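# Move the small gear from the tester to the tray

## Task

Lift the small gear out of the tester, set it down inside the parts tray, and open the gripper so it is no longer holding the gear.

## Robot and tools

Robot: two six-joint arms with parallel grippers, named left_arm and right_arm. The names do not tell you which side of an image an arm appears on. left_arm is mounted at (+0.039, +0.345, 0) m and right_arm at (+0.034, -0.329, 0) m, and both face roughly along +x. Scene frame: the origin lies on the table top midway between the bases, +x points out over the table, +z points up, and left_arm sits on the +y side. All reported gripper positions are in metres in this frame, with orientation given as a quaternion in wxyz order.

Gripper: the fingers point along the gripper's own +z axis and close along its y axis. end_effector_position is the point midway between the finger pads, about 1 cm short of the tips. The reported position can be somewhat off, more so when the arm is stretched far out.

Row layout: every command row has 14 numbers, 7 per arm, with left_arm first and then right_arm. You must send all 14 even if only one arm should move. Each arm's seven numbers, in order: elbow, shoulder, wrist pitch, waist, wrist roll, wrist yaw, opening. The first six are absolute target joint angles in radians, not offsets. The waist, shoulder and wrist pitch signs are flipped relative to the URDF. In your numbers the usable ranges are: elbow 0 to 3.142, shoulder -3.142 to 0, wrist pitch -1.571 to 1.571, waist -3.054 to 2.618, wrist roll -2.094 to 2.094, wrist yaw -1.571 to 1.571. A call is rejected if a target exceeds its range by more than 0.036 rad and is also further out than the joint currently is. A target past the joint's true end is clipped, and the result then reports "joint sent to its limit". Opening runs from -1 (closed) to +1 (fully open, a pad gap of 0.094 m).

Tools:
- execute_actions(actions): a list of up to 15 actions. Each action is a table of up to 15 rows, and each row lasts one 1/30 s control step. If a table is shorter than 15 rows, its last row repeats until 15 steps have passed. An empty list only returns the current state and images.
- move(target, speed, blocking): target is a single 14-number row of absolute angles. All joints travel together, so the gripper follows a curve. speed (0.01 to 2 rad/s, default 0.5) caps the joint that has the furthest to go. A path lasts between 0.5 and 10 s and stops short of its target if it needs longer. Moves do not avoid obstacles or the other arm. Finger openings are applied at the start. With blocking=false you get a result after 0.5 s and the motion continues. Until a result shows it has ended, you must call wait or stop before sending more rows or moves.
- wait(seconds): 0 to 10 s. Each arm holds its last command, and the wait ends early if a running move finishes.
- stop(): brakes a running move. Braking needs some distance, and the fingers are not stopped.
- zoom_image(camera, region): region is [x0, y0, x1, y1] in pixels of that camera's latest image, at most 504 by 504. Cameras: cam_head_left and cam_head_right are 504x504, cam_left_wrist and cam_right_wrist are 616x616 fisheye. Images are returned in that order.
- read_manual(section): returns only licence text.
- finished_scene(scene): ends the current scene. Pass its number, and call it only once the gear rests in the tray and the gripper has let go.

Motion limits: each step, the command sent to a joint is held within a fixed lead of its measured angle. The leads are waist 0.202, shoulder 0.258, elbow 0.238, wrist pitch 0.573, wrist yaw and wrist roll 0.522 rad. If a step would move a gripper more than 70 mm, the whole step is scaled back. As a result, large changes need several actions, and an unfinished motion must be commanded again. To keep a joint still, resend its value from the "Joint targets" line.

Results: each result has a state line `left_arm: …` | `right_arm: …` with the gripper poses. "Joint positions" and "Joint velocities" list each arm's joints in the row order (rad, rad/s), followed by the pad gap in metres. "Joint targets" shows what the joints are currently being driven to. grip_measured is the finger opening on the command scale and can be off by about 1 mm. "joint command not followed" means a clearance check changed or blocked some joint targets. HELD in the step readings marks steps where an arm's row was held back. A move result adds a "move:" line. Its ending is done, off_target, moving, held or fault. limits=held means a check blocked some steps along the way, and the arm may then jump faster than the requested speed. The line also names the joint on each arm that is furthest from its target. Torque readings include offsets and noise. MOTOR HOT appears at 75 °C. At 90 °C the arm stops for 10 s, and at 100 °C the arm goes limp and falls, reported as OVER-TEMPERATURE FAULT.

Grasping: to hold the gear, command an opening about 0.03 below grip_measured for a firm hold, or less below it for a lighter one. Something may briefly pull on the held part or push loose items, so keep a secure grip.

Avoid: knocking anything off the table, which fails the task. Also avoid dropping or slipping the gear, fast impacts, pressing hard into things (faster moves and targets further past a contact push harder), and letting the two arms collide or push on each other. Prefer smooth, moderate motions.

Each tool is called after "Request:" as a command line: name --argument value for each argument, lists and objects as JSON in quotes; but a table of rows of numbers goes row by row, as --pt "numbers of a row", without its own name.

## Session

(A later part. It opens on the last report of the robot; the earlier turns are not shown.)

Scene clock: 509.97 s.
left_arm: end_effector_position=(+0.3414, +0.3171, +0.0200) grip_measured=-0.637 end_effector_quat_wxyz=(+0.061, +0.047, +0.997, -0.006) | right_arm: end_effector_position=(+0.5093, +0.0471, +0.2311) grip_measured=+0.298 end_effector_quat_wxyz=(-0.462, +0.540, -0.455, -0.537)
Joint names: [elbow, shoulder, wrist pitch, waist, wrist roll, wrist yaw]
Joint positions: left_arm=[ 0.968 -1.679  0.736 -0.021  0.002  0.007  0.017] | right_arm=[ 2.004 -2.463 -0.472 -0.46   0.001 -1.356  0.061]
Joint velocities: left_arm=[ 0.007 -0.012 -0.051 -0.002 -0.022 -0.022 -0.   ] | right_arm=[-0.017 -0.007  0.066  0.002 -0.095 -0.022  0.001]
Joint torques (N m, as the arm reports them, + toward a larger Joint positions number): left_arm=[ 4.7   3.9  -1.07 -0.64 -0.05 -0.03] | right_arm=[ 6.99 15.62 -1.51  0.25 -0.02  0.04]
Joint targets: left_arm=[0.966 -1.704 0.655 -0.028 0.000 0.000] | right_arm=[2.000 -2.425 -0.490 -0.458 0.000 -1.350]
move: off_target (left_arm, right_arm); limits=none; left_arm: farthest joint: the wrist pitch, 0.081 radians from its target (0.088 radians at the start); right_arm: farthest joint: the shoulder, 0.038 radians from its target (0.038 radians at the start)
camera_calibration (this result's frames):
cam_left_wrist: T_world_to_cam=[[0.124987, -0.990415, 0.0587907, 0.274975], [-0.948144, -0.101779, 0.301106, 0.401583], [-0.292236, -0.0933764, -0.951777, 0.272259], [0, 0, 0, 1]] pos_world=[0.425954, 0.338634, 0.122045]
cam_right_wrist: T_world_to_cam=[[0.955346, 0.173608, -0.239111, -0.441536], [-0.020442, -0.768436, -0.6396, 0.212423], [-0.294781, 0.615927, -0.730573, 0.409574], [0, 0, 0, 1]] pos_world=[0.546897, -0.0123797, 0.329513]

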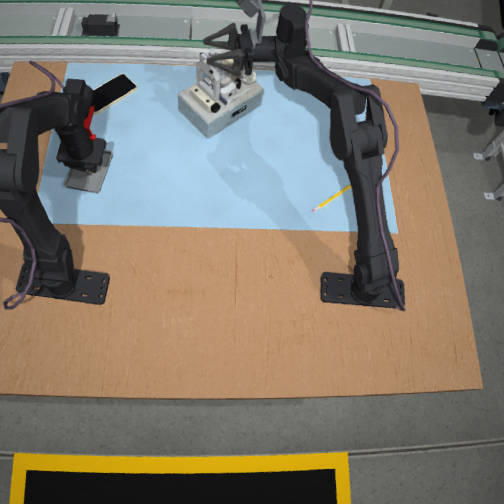

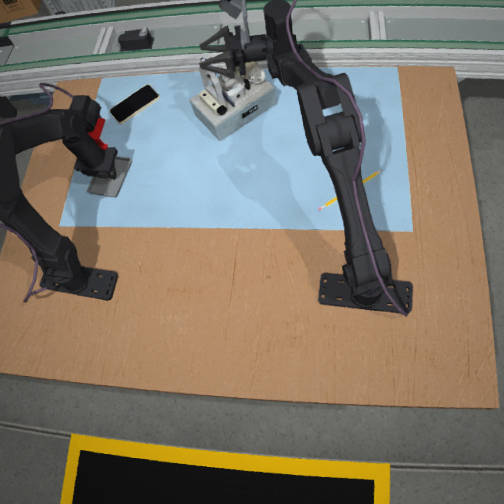

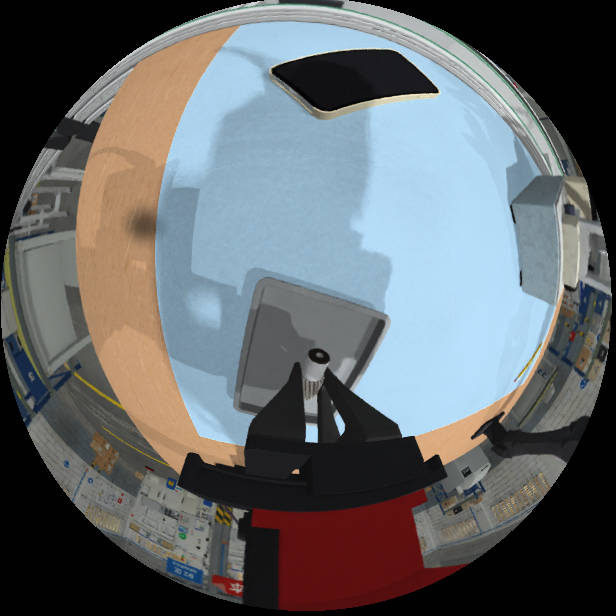

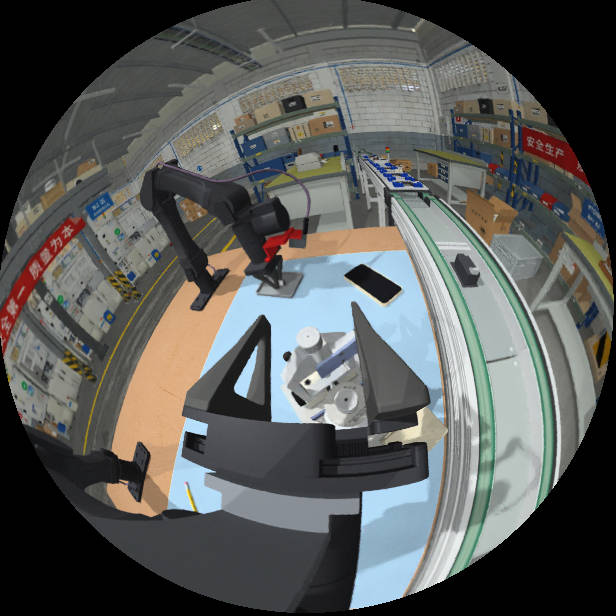

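Touching the tray floor in the middle. Release and lift.

Request:
execute_actions --actions '[[[0.975,-1.67,0.73,-0.022,0,0,-0.67,2.0,-2.425,-0.49,-0.458,0,-1.35,0.3],[0.975,-1.67,0.73,-0.022,0,0,-0.67,2.0,-2.425,-0.49,-0.458,0,-1.35,0.3],[0.975,-1.67,0.73,-0.022,0,0,-0.67,2.0,-2.425,-0.49,-0.458,0,-1.35,0.3],[0.975,-1.67,0.73,-0.022,0,0,-0.62,2.0,-2.425,-0.49,-0.458,0,-1.35,0.3],[0.975,-1.67,0.73,-0.022,0,0,-0.58,2.0,-2.425,-0.49,-0.458,0,-1.35,0.3],[0.975,-1.67,0.73,-0.022,0,0,-0.5,2.0,-2.425,-0.49,-0.458,0,-1.35,0.3],[0.975,-1.67,0.73,-0.022,0,0,-0.35,2.0,-2.425,-0.49,-0.458,0,-1.35,0.3]]]'

Request:
move --target '[1.12,-1.56,0.92,-0.022,0,0,-0.35,2.0,-2.40,-0.49,-0.30,0,-1.35,0.3]' --speed 0.3

Scene clock: 517.87 s.
left_arm: end_effector_position=(+0.3406, +0.3139, +0.0204) grip_measured=-0.352 end_effector_quat_wxyz=(+0.061, +0.048, +0.997, -0.015) | right_arm: end_effector_position=(+0.5093, +0.0471, +0.2311) grip_measured=+0.298 end_effector_quat_wxyz=(-0.462, +0.540, -0.455, -0.537)
Joint names: [elbow, shoulder, wrist pitch, waist, wrist roll, wrist yaw]
Joint positions: left_arm=[ 0.968 -1.678  0.738 -0.02   0.002  0.025  0.03 ] | right_arm=[ 2.004 -2.463 -0.472 -0.46   0.001 -1.356  0.061]
Joint velocities: left_arm=[ 0.002  0.002 -0.007 -0.002  0.066  0.007  0.   ] | right_arm=[ 0.007 -0.022 -0.037 -0.002  0.007 -0.022 -0.001]
Joint torques (N m, as the arm reports them, + toward a larger Joint positions number): left_arm=[ 5.34  6.45 -0.39 -0.16 -0.05 -0.16] | right_arm=[ 6.91 15.66 -1.52  0.19  0.    0.07]
Joint targets: left_arm=[0.975 -1.670 0.730 -0.022 0.000 -0.000] | right_arm=[2.000 -2.425 -0.490 -0.458 -0.000 -1.350]
Step readings (joint positions):
0: left_arm=[0.968 -1.679 0.736 -0.021 0.002 0.007] | right_arm=[2.004 -2.463 -0.472 -0.460 0.001 -1.356]
1: left_arm=[0.968 -1.679 0.738 -0.021 0.002 0.007] | right_arm=[2.004 -2.463 -0.472 -0.460 0.001 -1.356]
2: left_arm=[0.968 -1.679 0.738 -0.021 0.002 0.007] | right_arm=[2.004 -2.463 -0.472 -0.460 0.001 -1.356]
4: left_arm=[0.968 -1.679 0.738 -0.021 0.002 0.007] | right_arm=[2.004 -2.463 -0.472 -0.460 0.001 -1.356]
8: left_arm=[0.968 -1.678 0.738 -0.020 0.002 0.022] | right_arm=[2.004 -2.463 -0.472 -0.460 0.001 -1.356]
15: Joint positions above
camera_calibration (this result's frames):
cam_left_wrist: T_world_to_cam=[[0.122593, -0.989545, 0.0759654, 0.272007], [-0.947669, -0.093983, 0.305107, 0.39775], [-0.294778, -0.109394, -0.949283, 0.277979], [0, 0, 0, 1]] pos_world=[0.425532, 0.336954, 0.121861]
cam_right_wrist: T_world_to_cam=[[0.955346, 0.173608, -0.239111, -0.441536], [-0.020442, -0.768436, -0.6396, 0.212423], [-0.294781, 0.615927, -0.730573, 0.409574], [0, 0, 0, 1]] pos_world=[0.546897, -0.0123797, 0.329513]

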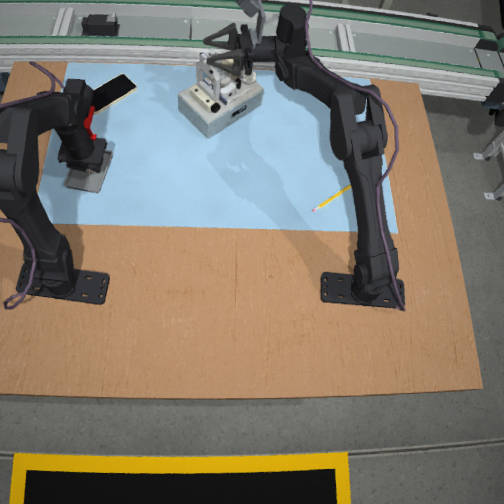

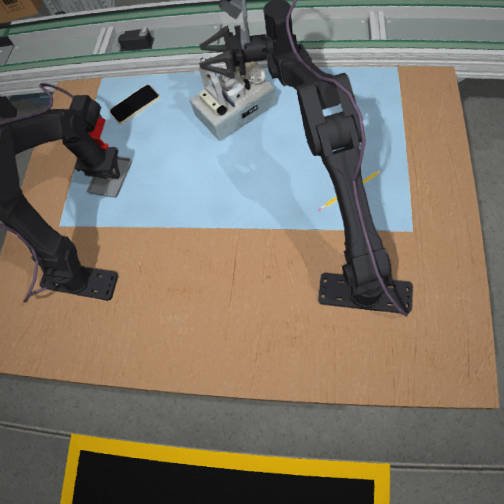

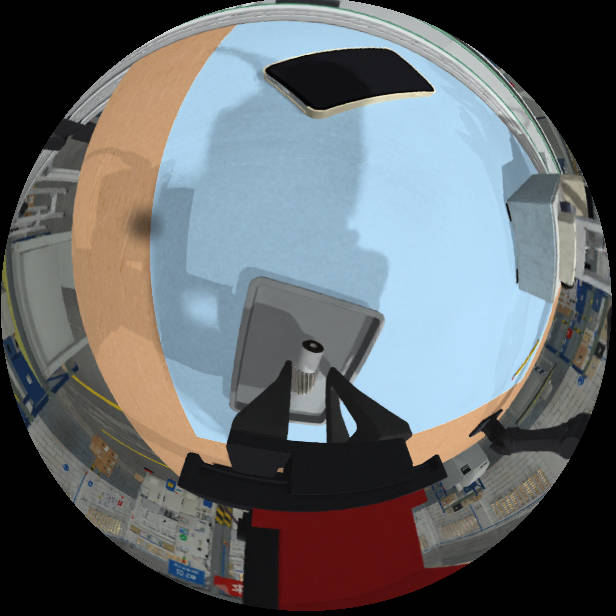

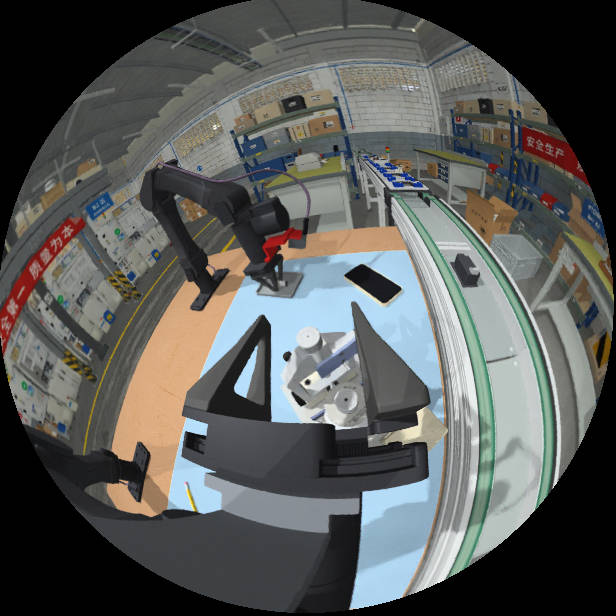

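Scene clock: 519.17 s.
left_arm: end_effector_position=(+0.3478, +0.3163, +0.0773) grip_measured=-0.352 end_effector_quat_wxyz=(+0.087, +0.047, +0.995, -0.008) | right_arm: end_effector_position=(+0.5598, -0.0350, +0.2493) grip_measured=+0.298 end_effector_quat_wxyz=(+0.514, -0.509, +0.486, +0.490)
Joint names: [elbow, shoulder, wrist pitch, waist, wrist roll, wrist yaw]
Joint positions: left_arm=[ 1.096 -1.579  0.912 -0.02   0.002  0.007  0.03 ] | right_arm=[ 2.004 -2.431 -0.476 -0.299  0.001 -1.356  0.061]
Joint velocities: left_arm=[ 0.002  0.017 -0.037 -0.002  0.081  0.007  0.001] | right_arm=[ 0.002 -0.012 -0.022 -0.002  0.007  0.007  0.001]
Joint torques (N m, as the arm reports them, + toward a larger Joint positions number): left_arm=[ 7.2   6.97 -0.33 -0.14 -0.04 -0.03] | right_arm=[ 6.93 14.91 -1.45 -0.09 -0.04  0.07]
Joint targets: left_arm=[1.120 -1.560 0.920 -0.022 -0.000 -0.000] | right_arm=[2.000 -2.400 -0.490 -0.300 0.000 -1.350]
move: off_target (left_arm, right_arm); limits=none; left_arm: farthest joint: the elbow, 0.024 radians from its target (0.152 radians at the start); right_arm: farthest joint: the shoulder, 0.031 radians from its target (0.063 radians at the start)
camera_calibration (this result's frames):
cam_left_wrist: T_world_to_cam=[[0.121131, -0.990116, 0.0706994, 0.270275], [-0.962569, -0.0997669, 0.252005, 0.398537], [-0.242461, -0.0985788, -0.96514, 0.314027], [0, 0, 0, 1]] pos_world=[0.42702, 0.338321, 0.183539]
cam_right_wrist: T_world_to_cam=[[0.978682, 0.0195707, -0.204446, -0.498206], [-0.1208, -0.750201, -0.650082, 0.221423], [-0.166098, 0.66092, -0.731844, 0.418135], [0, 0, 0, 1]] pos_world=[0.583784, -0.100492, 0.348097]

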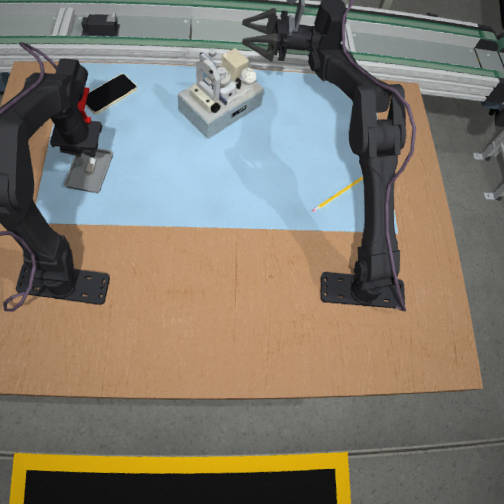

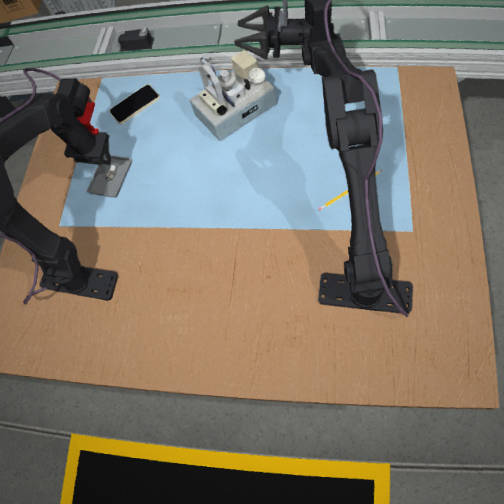

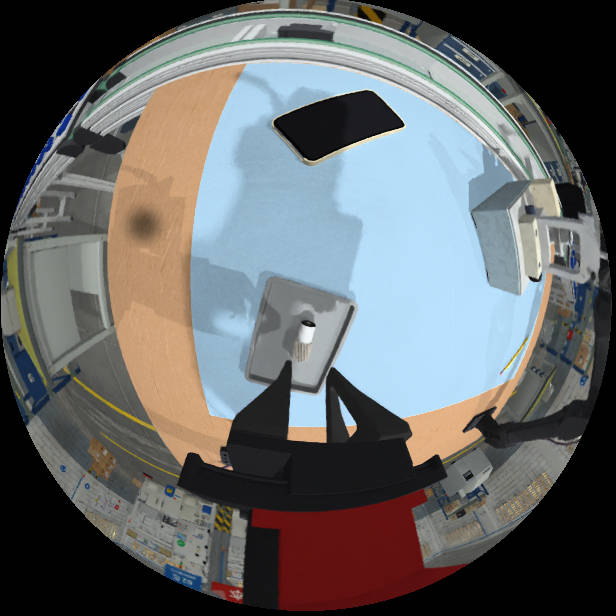

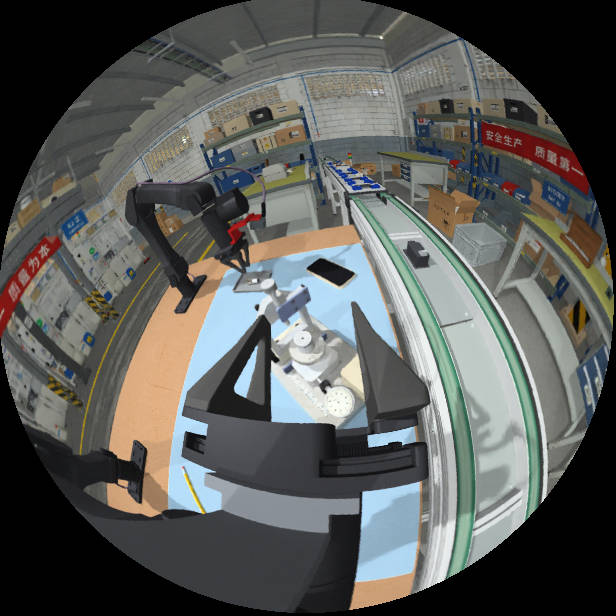

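Request:
finished_scene --scene 1

The scene is finished: the task was done.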